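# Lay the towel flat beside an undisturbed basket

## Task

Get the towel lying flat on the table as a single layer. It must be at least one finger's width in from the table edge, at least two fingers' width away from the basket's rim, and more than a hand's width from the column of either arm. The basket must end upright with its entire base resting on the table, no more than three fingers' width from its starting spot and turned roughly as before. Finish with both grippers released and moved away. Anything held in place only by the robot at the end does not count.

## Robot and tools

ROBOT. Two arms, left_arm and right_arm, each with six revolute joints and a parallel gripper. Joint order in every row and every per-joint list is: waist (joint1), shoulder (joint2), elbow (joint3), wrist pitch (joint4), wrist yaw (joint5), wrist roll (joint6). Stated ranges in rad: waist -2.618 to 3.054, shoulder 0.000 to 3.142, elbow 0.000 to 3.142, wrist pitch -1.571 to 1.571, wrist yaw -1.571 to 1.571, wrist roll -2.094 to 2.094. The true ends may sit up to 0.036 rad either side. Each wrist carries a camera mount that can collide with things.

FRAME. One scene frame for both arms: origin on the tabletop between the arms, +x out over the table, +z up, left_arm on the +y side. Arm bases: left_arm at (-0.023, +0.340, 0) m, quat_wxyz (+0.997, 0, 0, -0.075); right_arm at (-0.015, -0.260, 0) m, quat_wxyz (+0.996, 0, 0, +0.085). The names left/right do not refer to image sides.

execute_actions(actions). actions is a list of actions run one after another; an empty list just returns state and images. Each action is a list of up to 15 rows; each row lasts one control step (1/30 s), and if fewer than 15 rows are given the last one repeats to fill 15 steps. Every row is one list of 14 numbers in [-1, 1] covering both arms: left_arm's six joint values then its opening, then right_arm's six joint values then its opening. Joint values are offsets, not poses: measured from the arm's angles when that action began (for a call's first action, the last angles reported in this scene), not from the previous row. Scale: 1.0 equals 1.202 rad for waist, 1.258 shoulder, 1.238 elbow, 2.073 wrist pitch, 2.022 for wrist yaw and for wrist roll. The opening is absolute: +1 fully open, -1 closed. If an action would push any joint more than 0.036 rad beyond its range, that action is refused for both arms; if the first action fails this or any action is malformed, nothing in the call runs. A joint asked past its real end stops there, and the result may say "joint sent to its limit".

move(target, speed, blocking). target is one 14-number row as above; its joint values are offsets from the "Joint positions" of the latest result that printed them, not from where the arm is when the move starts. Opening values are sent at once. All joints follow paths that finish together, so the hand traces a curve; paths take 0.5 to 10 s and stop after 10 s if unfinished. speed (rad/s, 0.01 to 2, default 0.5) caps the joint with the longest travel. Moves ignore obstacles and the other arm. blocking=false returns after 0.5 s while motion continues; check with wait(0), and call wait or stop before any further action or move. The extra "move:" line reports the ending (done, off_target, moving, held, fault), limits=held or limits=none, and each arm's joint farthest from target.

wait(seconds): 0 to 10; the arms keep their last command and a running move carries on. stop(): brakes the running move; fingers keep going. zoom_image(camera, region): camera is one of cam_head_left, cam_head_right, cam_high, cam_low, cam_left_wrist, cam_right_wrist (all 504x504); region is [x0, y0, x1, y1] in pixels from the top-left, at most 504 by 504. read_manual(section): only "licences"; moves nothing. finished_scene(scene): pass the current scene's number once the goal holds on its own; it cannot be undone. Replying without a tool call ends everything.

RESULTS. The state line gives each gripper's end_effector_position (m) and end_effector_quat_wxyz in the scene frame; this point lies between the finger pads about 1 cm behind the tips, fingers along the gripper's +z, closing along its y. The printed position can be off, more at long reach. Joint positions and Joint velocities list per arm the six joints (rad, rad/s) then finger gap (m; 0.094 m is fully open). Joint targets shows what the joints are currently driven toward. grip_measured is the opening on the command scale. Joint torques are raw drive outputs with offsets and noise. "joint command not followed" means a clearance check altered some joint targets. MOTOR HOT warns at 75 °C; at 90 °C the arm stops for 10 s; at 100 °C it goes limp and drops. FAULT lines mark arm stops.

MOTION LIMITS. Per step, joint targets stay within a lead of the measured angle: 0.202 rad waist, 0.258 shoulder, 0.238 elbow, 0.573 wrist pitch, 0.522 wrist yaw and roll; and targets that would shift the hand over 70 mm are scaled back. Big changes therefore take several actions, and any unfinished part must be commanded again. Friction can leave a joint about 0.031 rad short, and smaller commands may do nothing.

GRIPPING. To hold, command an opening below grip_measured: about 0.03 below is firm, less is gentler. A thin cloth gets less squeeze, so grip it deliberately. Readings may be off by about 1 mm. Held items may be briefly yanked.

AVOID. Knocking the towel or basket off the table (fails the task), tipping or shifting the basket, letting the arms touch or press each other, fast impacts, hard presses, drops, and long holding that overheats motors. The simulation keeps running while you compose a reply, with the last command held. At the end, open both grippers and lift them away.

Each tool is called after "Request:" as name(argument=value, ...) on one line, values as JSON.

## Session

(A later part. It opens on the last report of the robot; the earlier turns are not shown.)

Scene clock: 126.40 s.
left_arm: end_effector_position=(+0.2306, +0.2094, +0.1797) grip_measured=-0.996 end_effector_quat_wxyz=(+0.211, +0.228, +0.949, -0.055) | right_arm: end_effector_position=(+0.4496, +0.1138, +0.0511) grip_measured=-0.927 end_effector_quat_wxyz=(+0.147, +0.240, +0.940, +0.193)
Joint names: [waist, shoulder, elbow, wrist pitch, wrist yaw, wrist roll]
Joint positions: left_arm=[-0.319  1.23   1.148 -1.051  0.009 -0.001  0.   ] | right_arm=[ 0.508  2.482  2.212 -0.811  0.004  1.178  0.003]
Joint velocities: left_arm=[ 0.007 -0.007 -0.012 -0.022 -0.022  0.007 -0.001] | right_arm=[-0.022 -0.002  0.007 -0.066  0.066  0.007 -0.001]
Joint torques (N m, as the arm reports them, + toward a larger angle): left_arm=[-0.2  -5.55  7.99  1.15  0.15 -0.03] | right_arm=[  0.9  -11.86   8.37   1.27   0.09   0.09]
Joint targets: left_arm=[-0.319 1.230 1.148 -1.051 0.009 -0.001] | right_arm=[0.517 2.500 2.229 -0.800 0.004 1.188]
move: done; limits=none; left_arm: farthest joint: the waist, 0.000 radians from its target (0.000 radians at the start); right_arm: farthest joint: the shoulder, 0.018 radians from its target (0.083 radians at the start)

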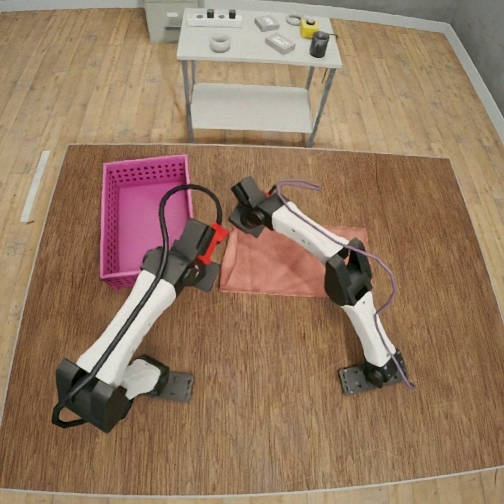

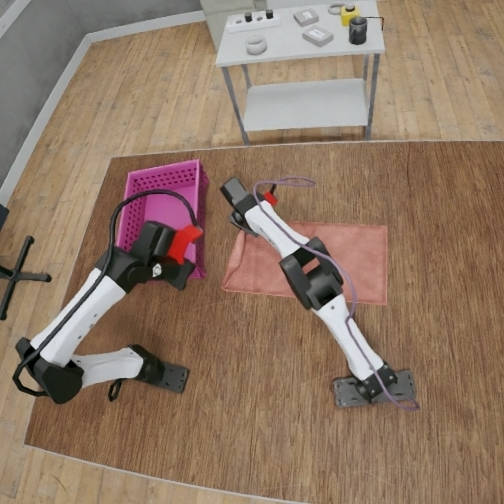

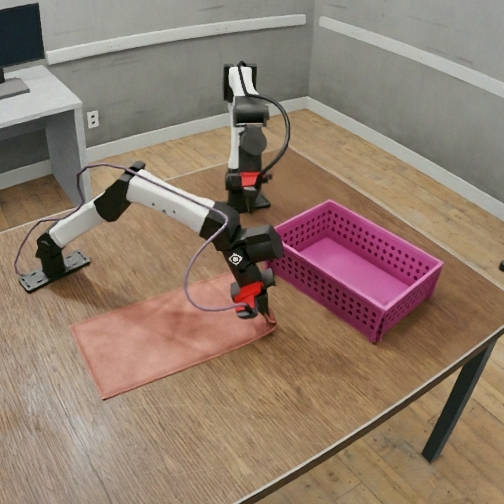

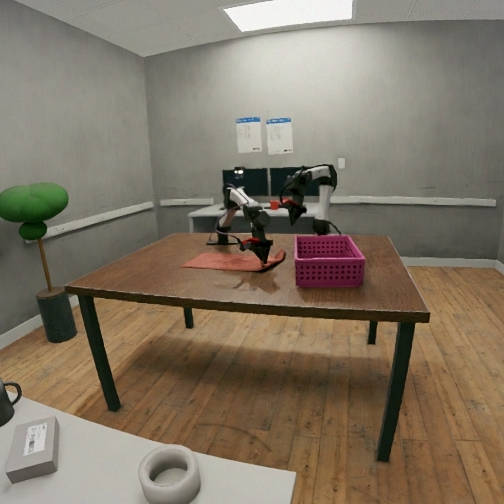

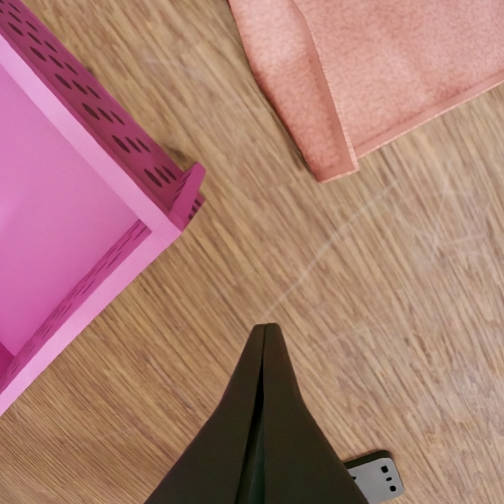

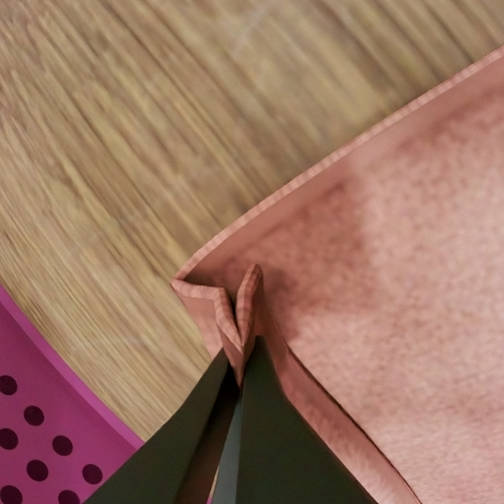

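Request:
execute_actions(actions=[[[0,0,0,0,0,0,-1, 0.0075,0.0143,0.0137,0.0053,0,0.005,-0.4]]])

Scene clock: 127.40 s.
left_arm: end_effector_position=(+0.2306, +0.2094, +0.1797) grip_measured=-0.996 end_effector_quat_wxyz=(+0.211, +0.228, +0.949, -0.055) | right_arm: end_effector_position=(+0.4496, +0.1138, +0.0511) grip_measured=-0.403 end_effector_quat_wxyz=(+0.147, +0.241, +0.940, +0.193)
Joint names: [waist, shoulder, elbow, wrist pitch, wrist yaw, wrist roll]
Joint positions: left_arm=[-0.319  1.23   1.148 -1.051  0.009 -0.001  0.   ] | right_arm=[ 0.508  2.482  2.212 -0.811  0.004  1.179  0.028]
Joint velocities: left_arm=[ 0.017 -0.007 -0.007  0.007  0.051  0.066  0.001] | right_arm=[-0.037 -0.007 -0.002 -0.037  0.11  -0.051  0.001]
Joint torques (N m, as the arm reports them, + toward a larger angle): left_arm=[-0.14 -5.49  7.97  1.19  0.14 -0.03] | right_arm=[  0.89 -11.88   8.35   1.28   0.09   0.06]
Joint targets: left_arm=[-0.319 1.230 1.148 -1.051 0.009 -0.001] | right_arm=[0.517 2.500 2.229 -0.800 0.004 1.188]

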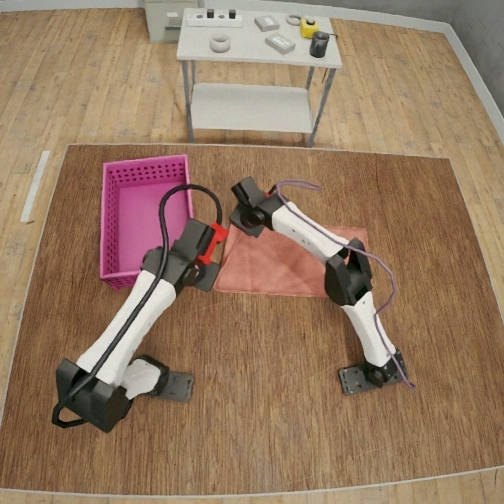

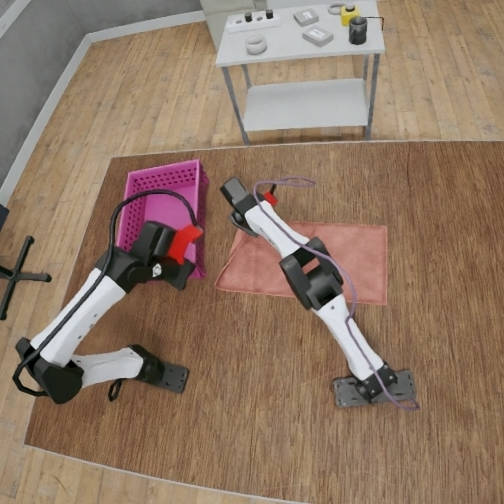

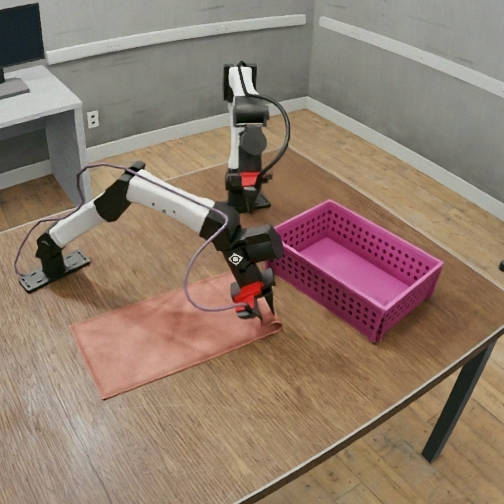

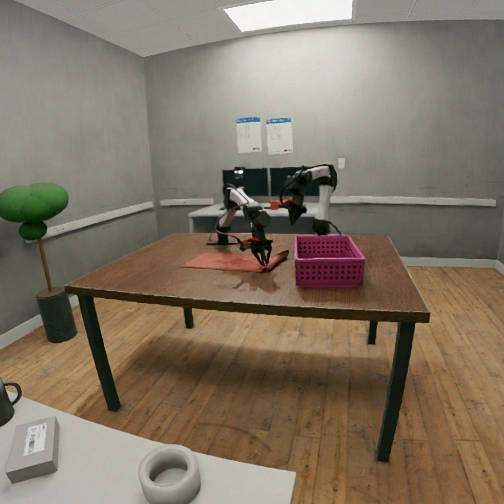

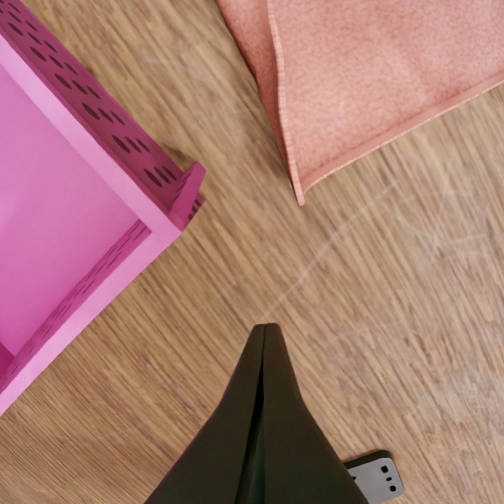

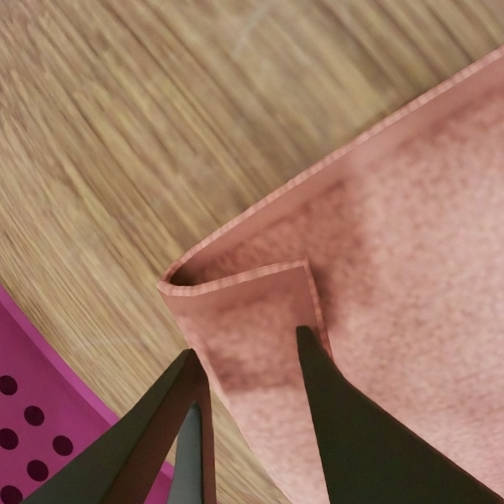

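Request:
move(target=[0,0,0,0,0,0,-1, 0.0075,-0.11,0.0137,0.0053,0,0.005,-0.4], speed=0.2)

Scene clock: 128.77 s.
left_arm: end_effector_position=(+0.2306, +0.2094, +0.1797) grip_measured=-0.996 end_effector_quat_wxyz=(+0.211, +0.228, +0.949, -0.055) | right_arm: end_effector_position=(+0.4522, +0.1159, +0.1271) grip_measured=-0.403 end_effector_quat_wxyz=(+0.185, +0.237, +0.922, +0.244)
Joint names: [waist, shoulder, elbow, wrist pitch, wrist yaw, wrist roll]
Joint positions: left_arm=[-0.319  1.23   1.148 -1.051  0.009 -0.001  0.   ] | right_arm=[ 0.508  2.35   2.212 -0.81   0.004  1.18   0.028]
Joint velocities: left_arm=[ 0.002  0.002 -0.002 -0.007 -0.007 -0.022 -0.001] | right_arm=[-0.007 -0.002  0.007 -0.037 -0.022 -0.066 -0.   ]
Joint torques (N m, as the arm reports them, + toward a larger angle): left_arm=[-0.14 -5.45  7.99  1.15  0.14 -0.03] | right_arm=[  0.9  -13.02   8.53   1.48   0.09   0.06]
Joint targets: left_arm=[-0.319 1.230 1.148 -1.051 0.009 -0.001] | right_arm=[0.517 2.343 2.229 -0.800 0.004 1.189]
move: done; limits=none; left_arm: farthest joint: the waist, 0.000 radians from its target (0.000 radians at the start); right_arm: farthest joint: the elbow, 0.017 radians from its target (0.017 radians at the start)

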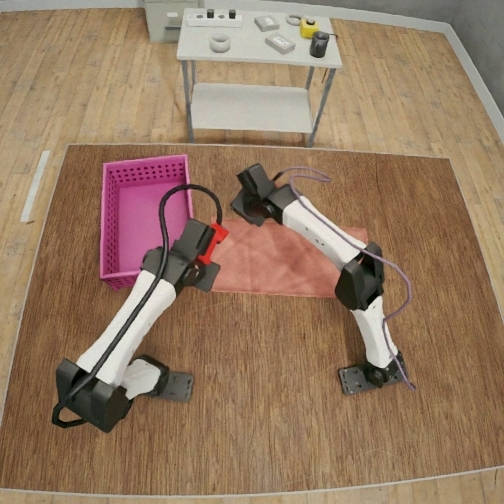

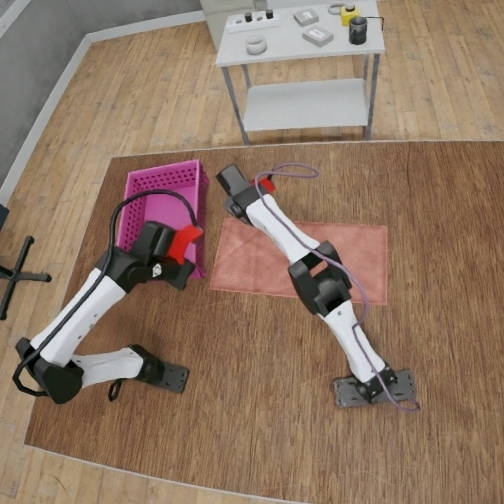

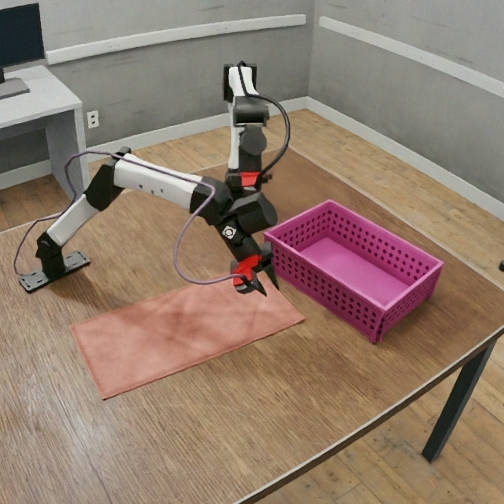

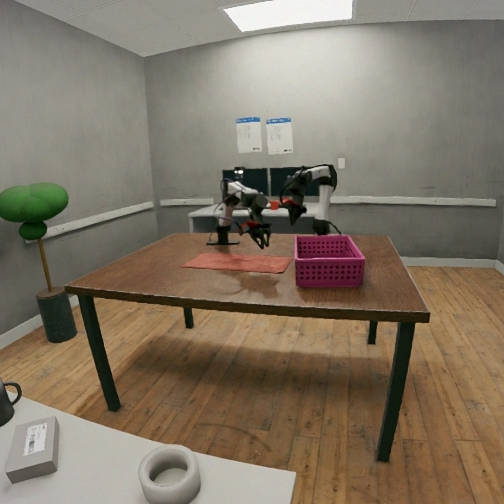

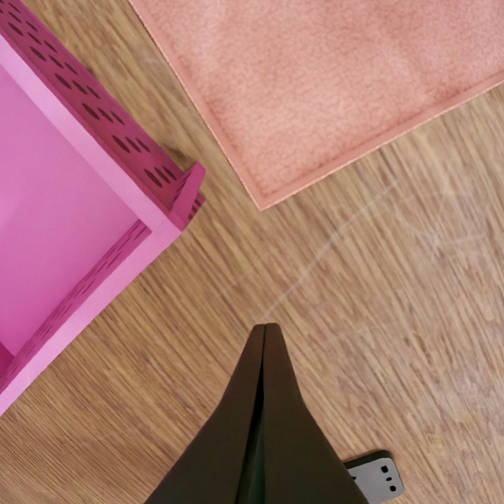

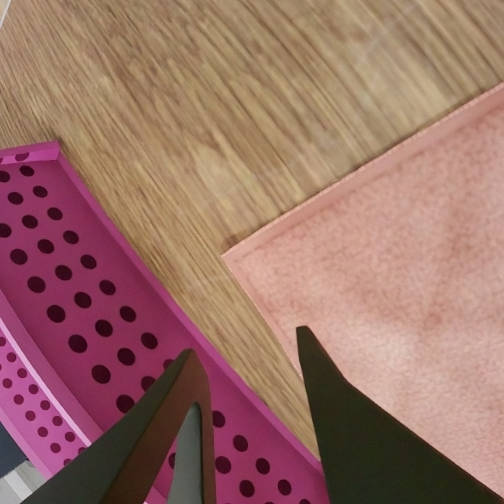

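Request:
move(target=[0.265,-0.342,-0.241,0.049,0,0,-1, -0.545,-0.36,-0.635,-0.14,0,0.208,1], speed=0.6)

Scene clock: 132.87 s.
left_arm: end_effector_position=(+0.2068, +0.3009, +0.1872) grip_measured=-0.996 end_effector_quat_wxyz=(+0.327, +0.077, +0.941, -0.031) | right_arm: end_effector_position=(+0.3426, -0.2519, +0.0587) grip_measured=+1.000 end_effector_quat_wxyz=(+0.006, +0.706, +0.708, +0.005)
Joint names: [waist, shoulder, elbow, wrist pitch, wrist yaw, wrist roll]
Joint positions: left_arm=[-0.011  0.818  0.875 -0.959  0.009 -0.001  0.   ] | right_arm=[-0.147  1.913  1.443 -1.085  0.002  1.591  0.094]
Joint velocities: left_arm=[-0.012 -0.007  0.007  0.007  0.081  0.022  0.001] | right_arm=[ 0.022  0.002 -0.002 -0.007  0.037 -0.007  0.   ]
Joint torques (N m, as the arm reports them, + toward a larger angle): left_arm=[ 0.59 -2.85  6.    1.61  0.13 -0.01] | right_arm=[ 0.12 -9.3   4.84  0.17  0.12  0.1 ]
Joint targets: left_arm=[-0.000 0.800 0.850 -0.949 0.009 -0.001] | right_arm=[-0.147 1.898 1.426 -1.100 0.004 1.601]
move: off_target (left_arm); limits=none; left_arm: farthest joint: the elbow, 0.025 radians from its target (0.299 radians at the start); right_arm: farthest joint: the elbow, 0.017 radians from its target (0.786 radians at the start)

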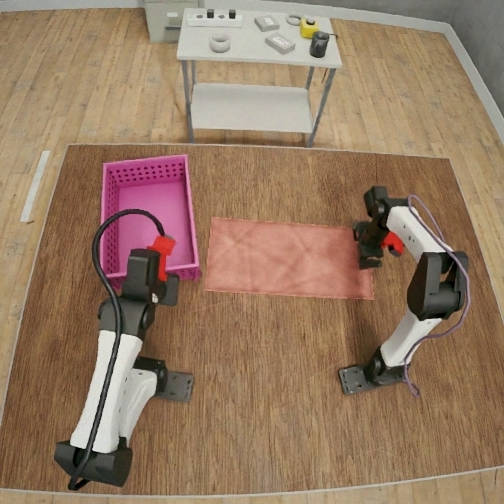

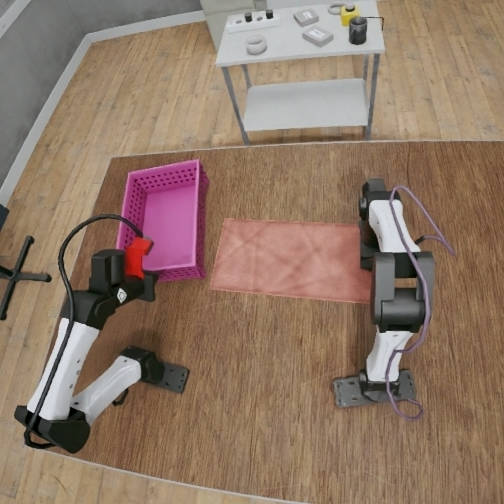

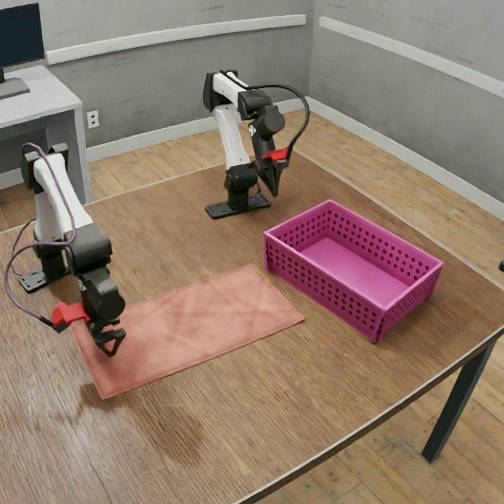

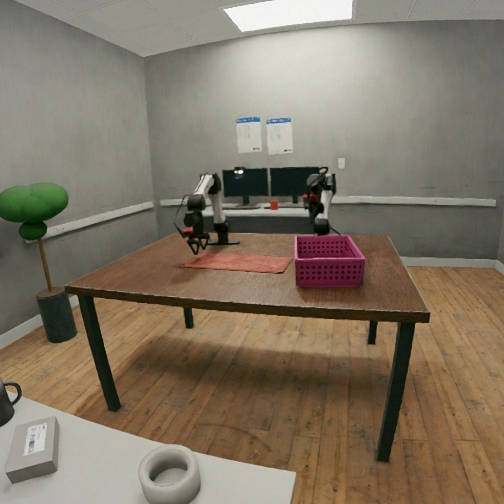

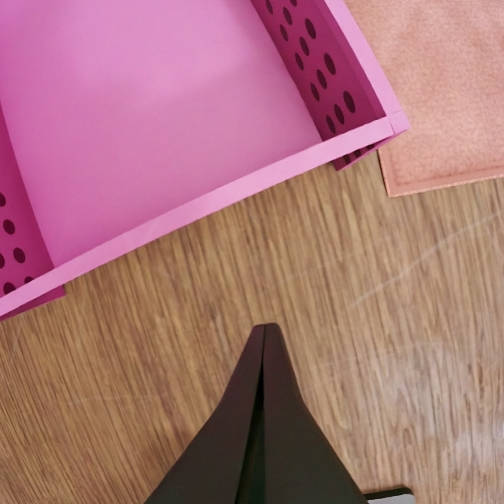

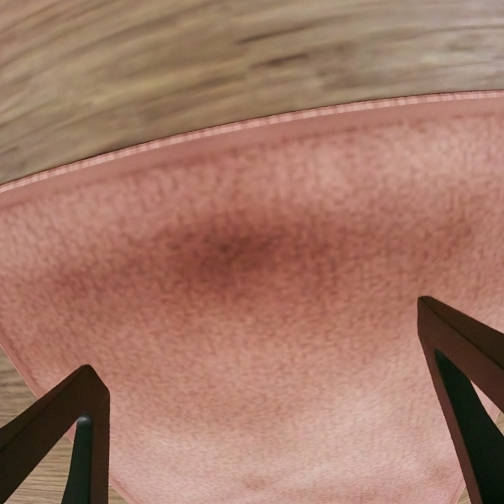

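Request:
move(target=[0,0,0,0,0,0,-1, 0,-0.004,-0.21,0.11,0,0.005,1], speed=0.2)

Scene clock: 135.40 s.
left_arm: end_effector_position=(+0.2068, +0.3009, +0.1872) grip_measured=-0.996 end_effector_quat_wxyz=(+0.327, +0.077, +0.941, -0.031) | right_arm: end_effector_position=(+0.3225, -0.2524, +0.0178) grip_measured=+1.000 end_effector_quat_wxyz=(+0.009, +0.706, +0.708, +0.008)
Joint names: [waist, shoulder, elbow, wrist pitch, wrist yaw, wrist roll]
Joint positions: left_arm=[-0.011  0.818  0.875 -0.959  0.009 -0.001  0.   ] | right_arm=[-0.147  1.882  1.229 -0.893  0.002  1.591  0.094]
Joint velocities: left_arm=[-0.012 -0.007 -0.002  0.022 -0.022 -0.037 -0.001] | right_arm=[-0.007 -0.007  0.012  0.022  0.022  0.037  0.   ]
Joint torques (N m, as the arm reports them, + toward a larger angle): left_arm=[-0.24 -1.35  8.09  1.53  0.14 -0.05] | right_arm=[ 0.13 -5.82  2.32  0.63  0.1   0.1 ]
Joint targets: left_arm=[-0.011 0.818 0.875 -0.959 0.009 -0.001] | right_arm=[-0.147 1.909 1.183 -0.857 0.002 1.601]
move: off_target (right_arm); limits=none; left_arm: farthest joint: the waist, 0.000 radians from its target (0.000 radians at the start); right_arm: farthest joint: the elbow, 0.046 radians from its target (0.260 radians at the start)

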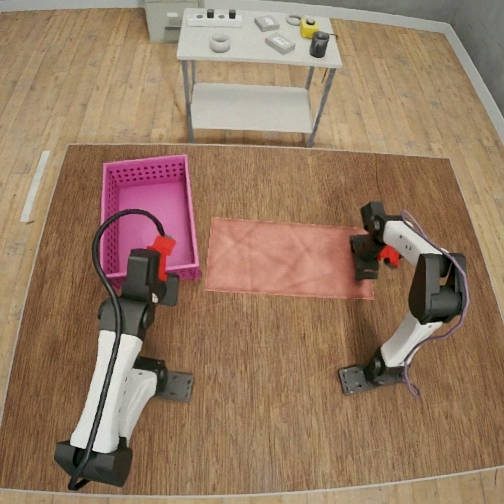

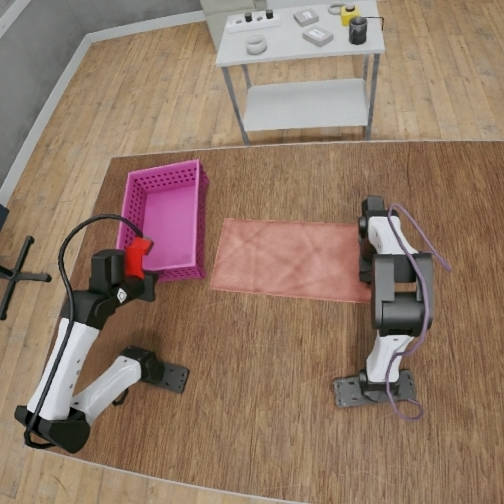

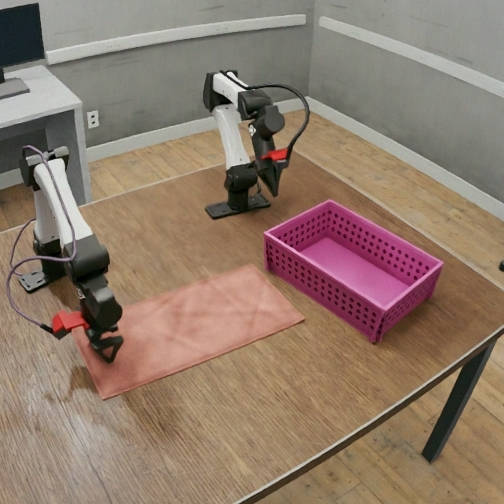

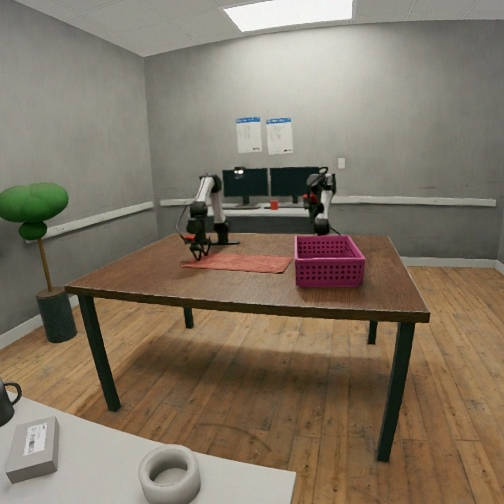

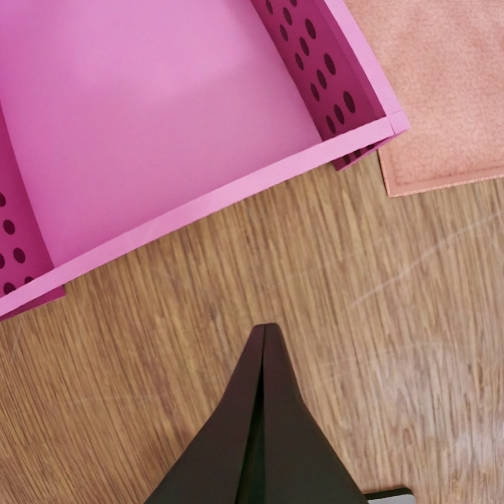

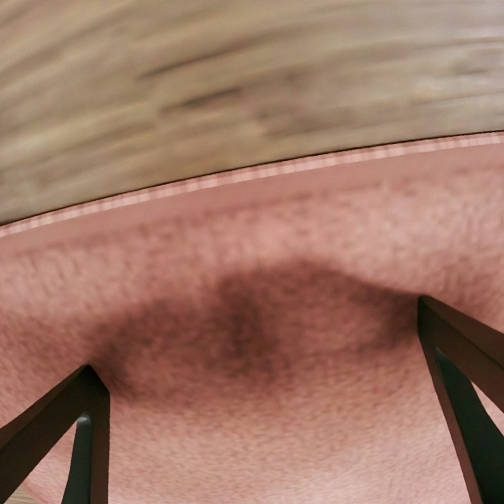

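Request:
execute_actions(actions=[[[0,0,0,0,0,0,-1,-0.008,0.0215,-0.037,0.0174,0,0.002,1],[0,0,0,0,0,0,-1,-0.016,0.0215,-0.037,0.0174,0,-0.001,1],[0,0,0,0,0,0,-1,-0.023,0.0215,-0.037,0.0174,0,-0.005,1],[0,0,0,0,0,0,-1,-0.031,0.0215,-0.037,0.0174,0,-0.008,1],[0,0,0,0,0,0,-1,-0.039,0.0215,-0.037,0.0174,0,-0.012,1],[0,0,0,0,0,0,-1,-0.047,0.0215,-0.037,0.0174,0,-0.015,1],[0,0,0,0,0,0,-1,-0.054,0.0215,-0.037,0.0174,0,-0.018,1],[0,0,0,0,0,0,-1,-0.062,0.0215,-0.037,0.0174,0,-0.022,1],[0,0,0,0,0,0,-1,-0.070,0.0215,-0.037,0.0174,0,-0.025,1],[0,0,0,0,0,0,-1,-0.078,0.0215,-0.037,0.0174,0,-0.028,1],[0,0,0,0,0,0,-1,-0.085,0.0215,-0.037,0.0174,0,-0.032,1],[0,0,0,0,0,0,-1,-0.093,0.0215,-0.037,0.0174,0,-0.035,1],[0,0,0,0,0,0,-1,-0.101,0.0215,-0.037,0.0174,0,-0.038,1],[0,0,0,0,0,0,-1,-0.109,0.0215,-0.037,0.0174,0,-0.042,1],[0,0,0,0,0,0,-1,-0.1165,0.0215,-0.037,0.0174,0,-0.045,1]],[[0,0,0,0,0,0,-1,-0.058,0.0215,-0.037,0.0174,0,-0.014,1],[0,0,0,0,0,0,-1,-0.066,0.0215,-0.037,0.0174,0,-0.019,1],[0,0,0,0,0,0,-1,-0.073,0.0215,-0.037,0.0174,0,-0.023,1],[0,0,0,0,0,0,-1,-0.081,0.0215,-0.037,0.0174,0,-0.027,1],[0,0,0,0,0,0,-1,-0.089,0.0215,-0.037,0.0174,0,-0.032,1],[0,0,0,0,0,0,-1,-0.097,0.0215,-0.037,0.0174,0,-0.036,1],[0,0,0,0,0,0,-1,-0.104,0.0215,-0.037,0.0174,0,-0.040,1],[0,0,0,0,0,0,-1,-0.112,0.0215,-0.037,0.0174,0,-0.045,1],[0,0,0,0,0,0,-1,-0.120,0.0215,-0.037,0.0174,0,-0.049,1],[0,0,0,0,0,0,-1,-0.128,0.0215,-0.037,0.0174,0,-0.053,1],[0,0,0,0,0,0,-1,-0.135,0.0215,-0.037,0.0174,0,-0.058,1],[0,0,0,0,0,0,-1,-0.143,0.0215,-0.037,0.0174,0,-0.062,1],[0,0,0,0,0,0,-1,-0.151,0.0215,-0.037,0.0174,0,-0.066,1],[0,0,0,0,0,0,-1,-0.159,0.0215,-0.037,0.0174,0,-0.071,1],[0,0,0,0,0,0,-1,-0.166,0.0215,-0.037,0.0174,0,-0.075,1]]])

Request:
wait(seconds=0.4)

Scene clock: 138.40 s.
left_arm: end_effector_position=(+0.2068, +0.3009, +0.1872) grip_measured=-0.996 end_effector_quat_wxyz=(+0.327, +0.077, +0.941, -0.031) | right_arm: end_effector_position=(+0.3165, -0.3269, +0.0185) grip_measured=+1.000 end_effector_quat_wxyz=(-0.015, +0.746, +0.664, +0.045)
Joint names: [waist, shoulder, elbow, wrist pitch, wrist yaw, wrist roll]
Joint positions: left_arm=[-0.011  0.818  0.875 -0.959  0.009 -0.001  0.   ] | right_arm=[-0.416  1.882  1.229 -0.892 -0.092  1.443  0.094]
Joint velocities: left_arm=[-0.017 -0.002 -0.012  0.007  0.066  0.022  0.   ] | right_arm=[-0.281 -0.007 -0.007  0.022 -0.081 -0.3    0.   ]
Joint torques (N m, as the arm reports them, + toward a larger angle): left_arm=[-0.19 -1.38  8.14  1.51  0.13 -0.04] | right_arm=[-1.35 -5.81  2.38  0.65  0.61 -0.29]
Joint targets: left_arm=[-0.011 0.818 0.875 -0.959 0.009 -0.001] | right_arm=[-0.451 1.909 1.184 -0.856 -0.045 1.387]

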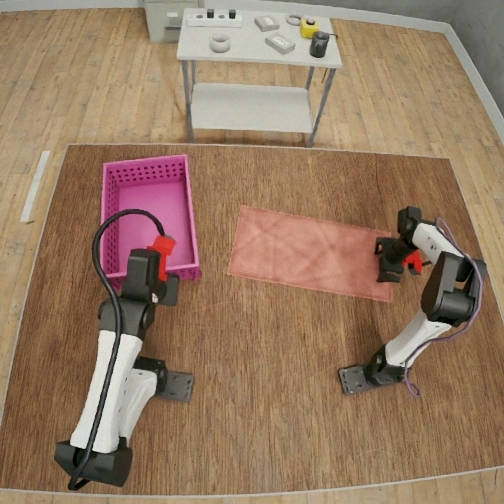

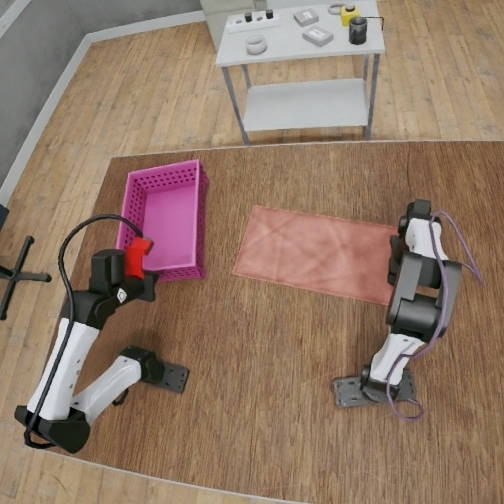

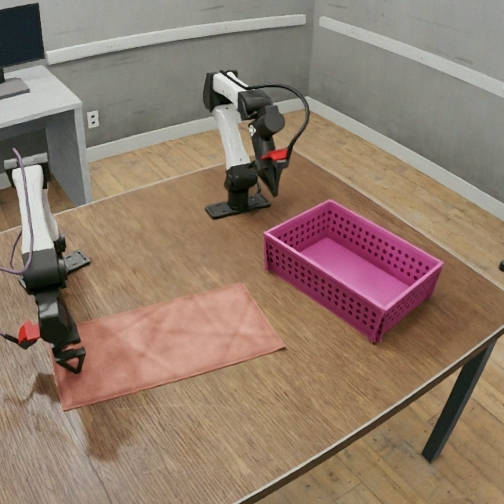

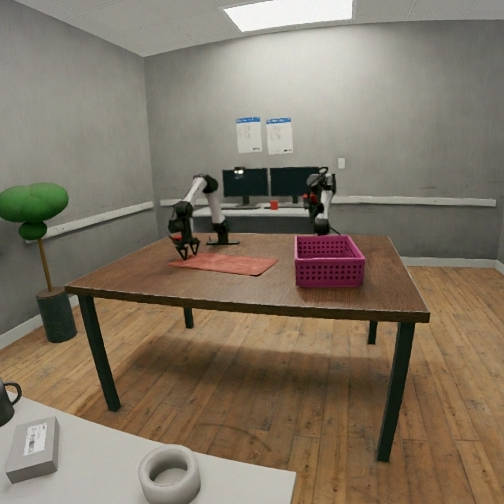

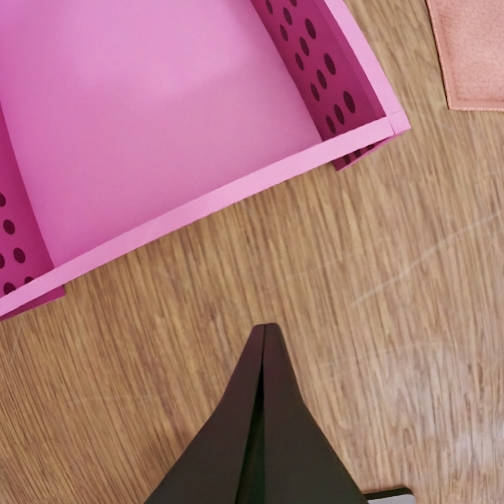

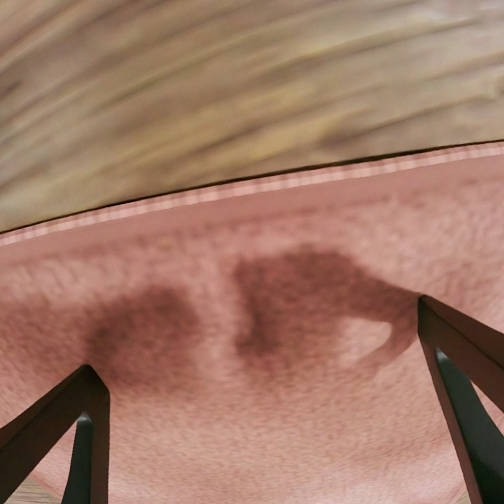

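Scene clock: 138.80 s.
left_arm: end_effector_position=(+0.2068, +0.3009, +0.1872) grip_measured=-0.996 end_effector_quat_wxyz=(+0.327, +0.077, +0.941, -0.031) | right_arm: end_effector_position=(+0.3151, -0.3330, +0.0186) grip_measured=+1.000 end_effector_quat_wxyz=(-0.015, +0.744, +0.666, +0.046)
Joint names: [waist, shoulder, elbow, wrist pitch, wrist yaw, wrist roll]
Joint positions: left_arm=[-0.011  0.818  0.875 -0.959  0.009 -0.001  0.   ] | right_arm=[-0.435  1.882  1.229 -0.893 -0.094  1.417  0.094]
Joint velocities: left_arm=[-0.012  0.012 -0.002 -0.051  0.022  0.007 -0.002] | right_arm=[ 0.002 -0.007 -0.017 -0.007 -0.007  0.007  0.   ]
Joint torques (N m, as the arm reports them, + toward a larger angle): left_arm=[-0.21 -1.23  8.2   1.54  0.12 -0.02] | right_arm=[-1.08 -5.8   2.35  0.64  0.6  -0.34]
Joint targets: left_arm=[-0.011 0.818 0.875 -0.959 0.009 -0.001] | right_arm=[-0.450 1.909 1.184 -0.856 -0.045 1.388]
wait: 0.40 s; no rest

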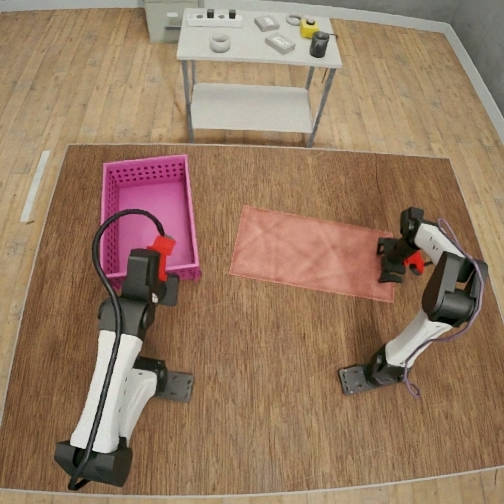

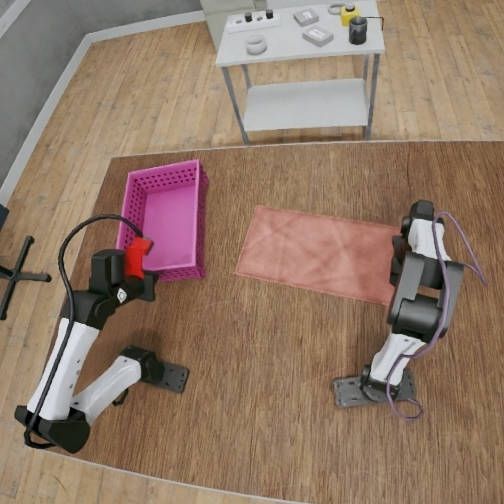

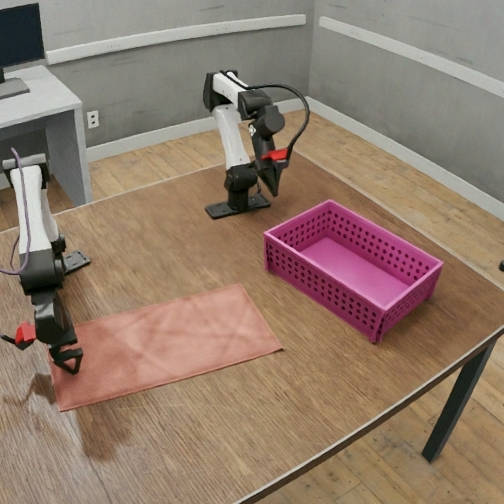

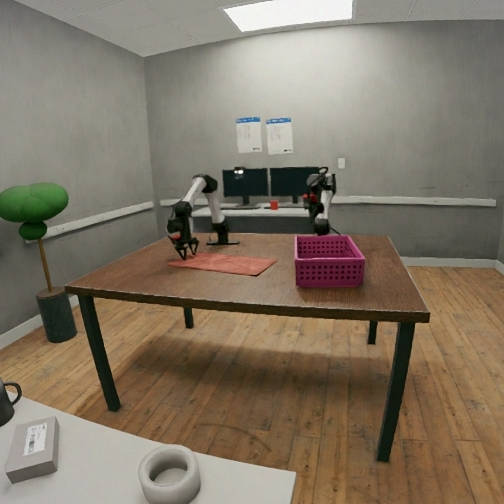

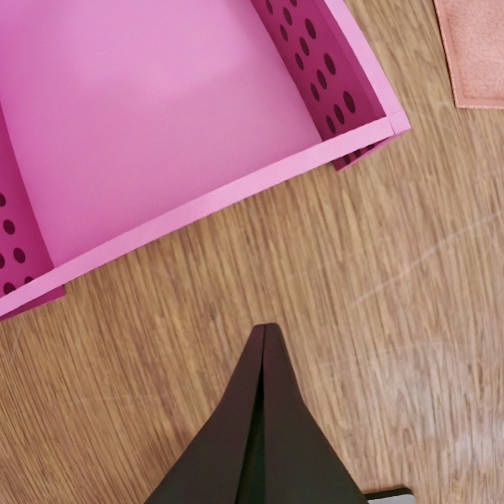

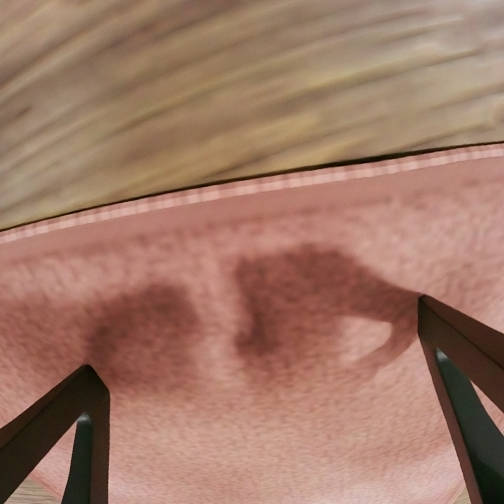

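Request:
move(target=[0,0,0,0,0,0,-1, 0,-0.08,0.08,-0.096,0,0,1], speed=0.3)

Request:
move(target=[0,0,0,0,0,0,-1, -0.3,-0.45,-0.1,0.0,0.04,0,1], speed=0.6)

Scene clock: 140.87 s.
left_arm: end_effector_position=(+0.2068, +0.3009, +0.1872) grip_measured=-0.996 end_effector_quat_wxyz=(+0.327, +0.077, +0.941, -0.031) | right_arm: end_effector_position=(+0.3051, -0.3293, +0.0664) grip_measured=+1.000 end_effector_quat_wxyz=(-0.020, +0.744, +0.666, +0.046)
Joint names: [waist, shoulder, elbow, wrist pitch, wrist yaw, wrist roll]
Joint positions: left_arm=[-0.011  0.818  0.875 -0.959  0.009 -0.001  0.   ] | right_arm=[-0.435  1.793  1.314 -1.075 -0.099  1.417  0.094]
Joint velocities: left_arm=[-0.012 -0.012 -0.022 -0.037  0.037  0.007 -0.001] | right_arm=[-0.027  0.002 -0.007 -0.007  0.007  0.037  0.   ]
Joint torques (N m, as the arm reports them, + toward a larger angle): left_arm=[-0.18 -1.34  8.14  1.52  0.14 -0.03] | right_arm=[ 0.16 -8.    7.15  0.18  0.1   0.01]
Joint targets: left_arm=[-0.011 0.818 0.875 -0.959 0.009 -0.001] | right_arm=[-0.435 1.782 1.328 -1.092 -0.093 1.417]
move: done; limits=none; left_arm: farthest joint: the waist, 0.000 radians from its target (0.000 radians at the start); right_arm: farthest joint: the wrist pitch, 0.017 radians from its target (0.199 radians at the start)

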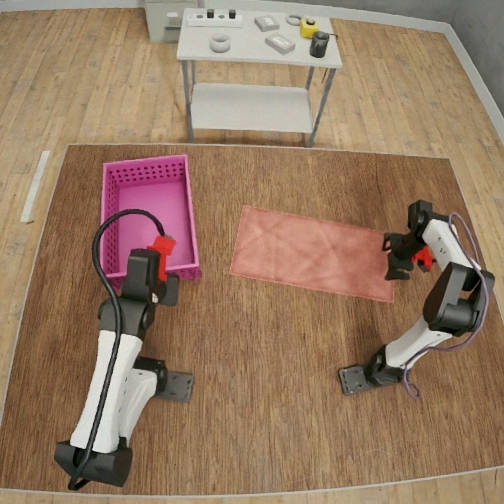

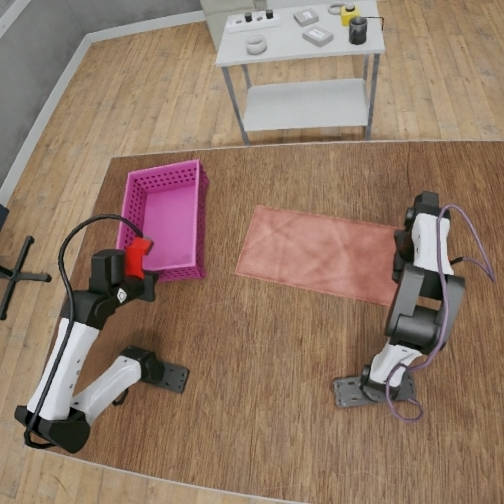

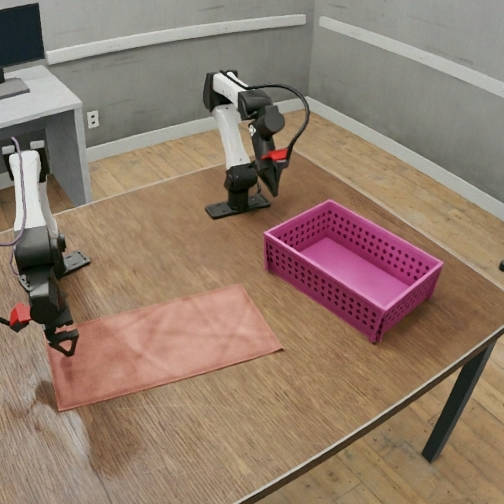

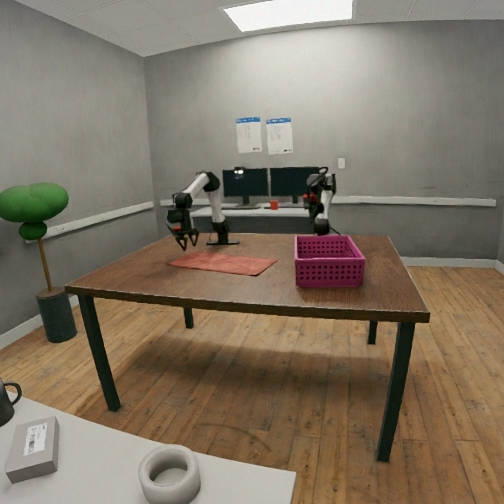

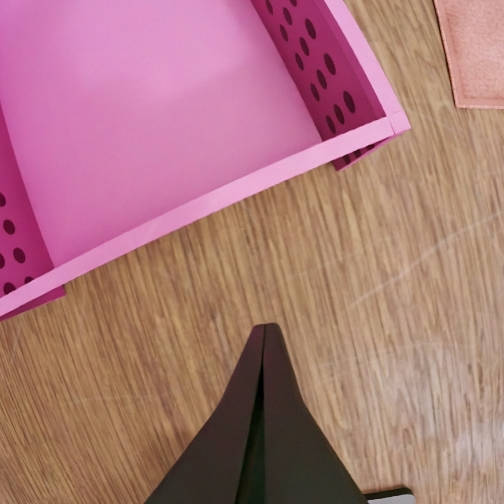

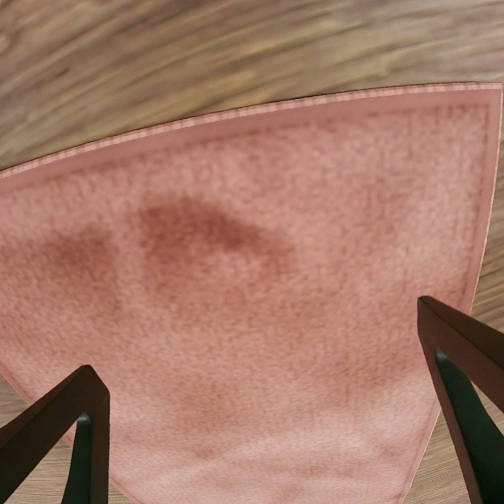

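Scene clock: 142.40 s.
left_arm: end_effector_position=(+0.2068, +0.3009, +0.1872) grip_measured=-0.996 end_effector_quat_wxyz=(+0.327, +0.077, +0.941, -0.031) | right_arm: end_effector_position=(+0.2244, -0.4242, +0.1973) grip_measured=+1.000 end_effector_quat_wxyz=(+0.210, +0.825, +0.514, +0.103)
Joint names: [waist, shoulder, elbow, wrist pitch, wrist yaw, wrist roll]
Joint positions: left_arm=[-0.011  0.818  0.875 -0.959  0.009 -0.001  0.   ] | right_arm=[-0.787  1.234  1.208 -1.074 -0.028  1.417  0.094]
Joint velocities: left_arm=[-0.017  0.002 -0.007 -0.007  0.051 -0.007  0.   ] | right_arm=[ 0.002  0.007 -0.007 -0.081 -0.007  0.037  0.   ]
Joint torques (N m, as the arm reports them, + toward a larger angle): left_arm=[-0.24 -1.4   8.12  1.53  0.13 -0.03] | right_arm=[-0.56 -3.58  5.56  1.14  0.19 -0.04]
Joint targets: left_arm=[-0.011 0.818 0.875 -0.959 0.009 -0.001] | right_arm=[-0.796 1.227 1.190 -1.075 -0.018 1.417]
move: done; limits=none; left_arm: farthest joint: the waist, 0.000 radians from its target (0.000 radians at the start); right_arm: farthest joint: the elbow, 0.018 radians from its target (0.124 radians at the start)

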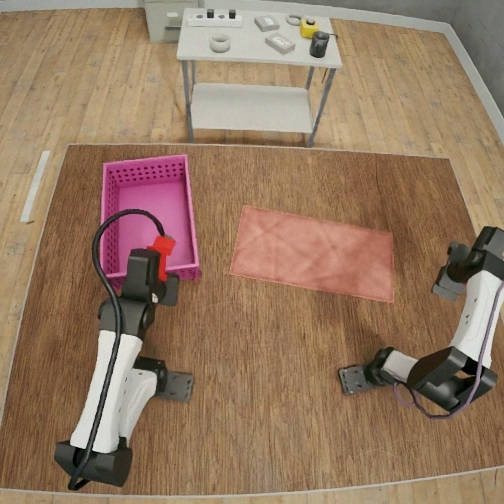

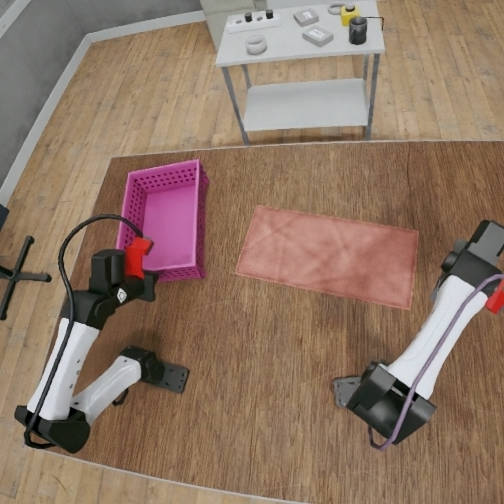

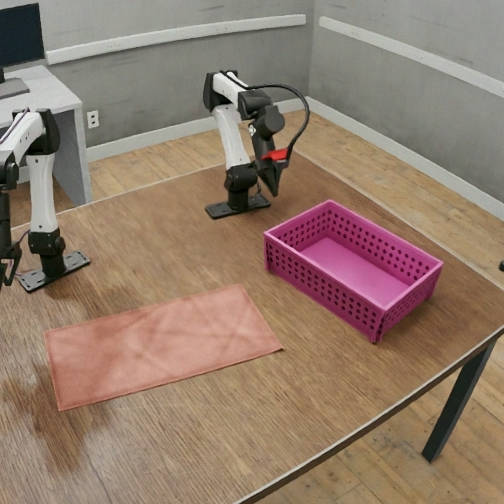

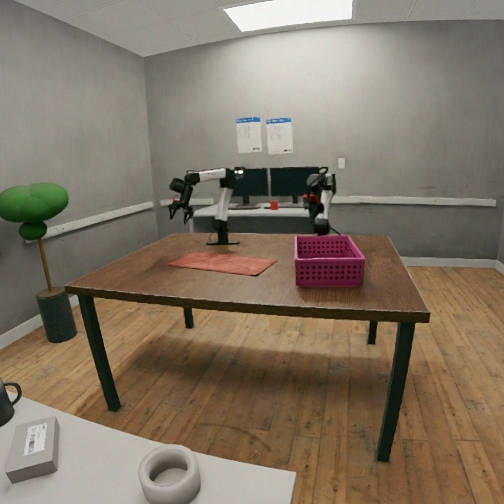

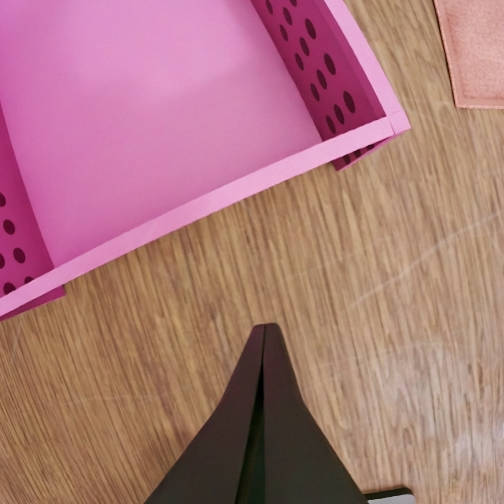

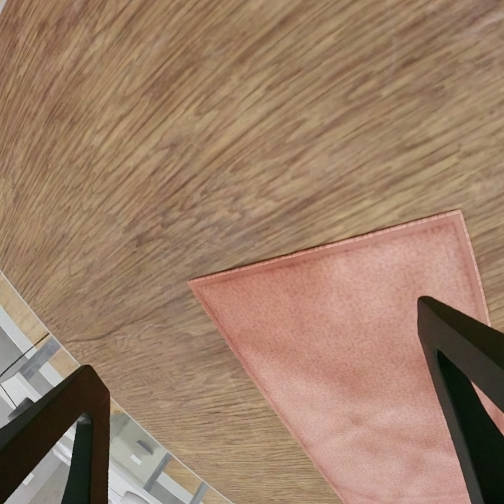

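The towel is lying flat in one layer, clear of the basket, both columns and the table edges.

Request:
finished_scene(scene=2)

The scene is finished: the task was done.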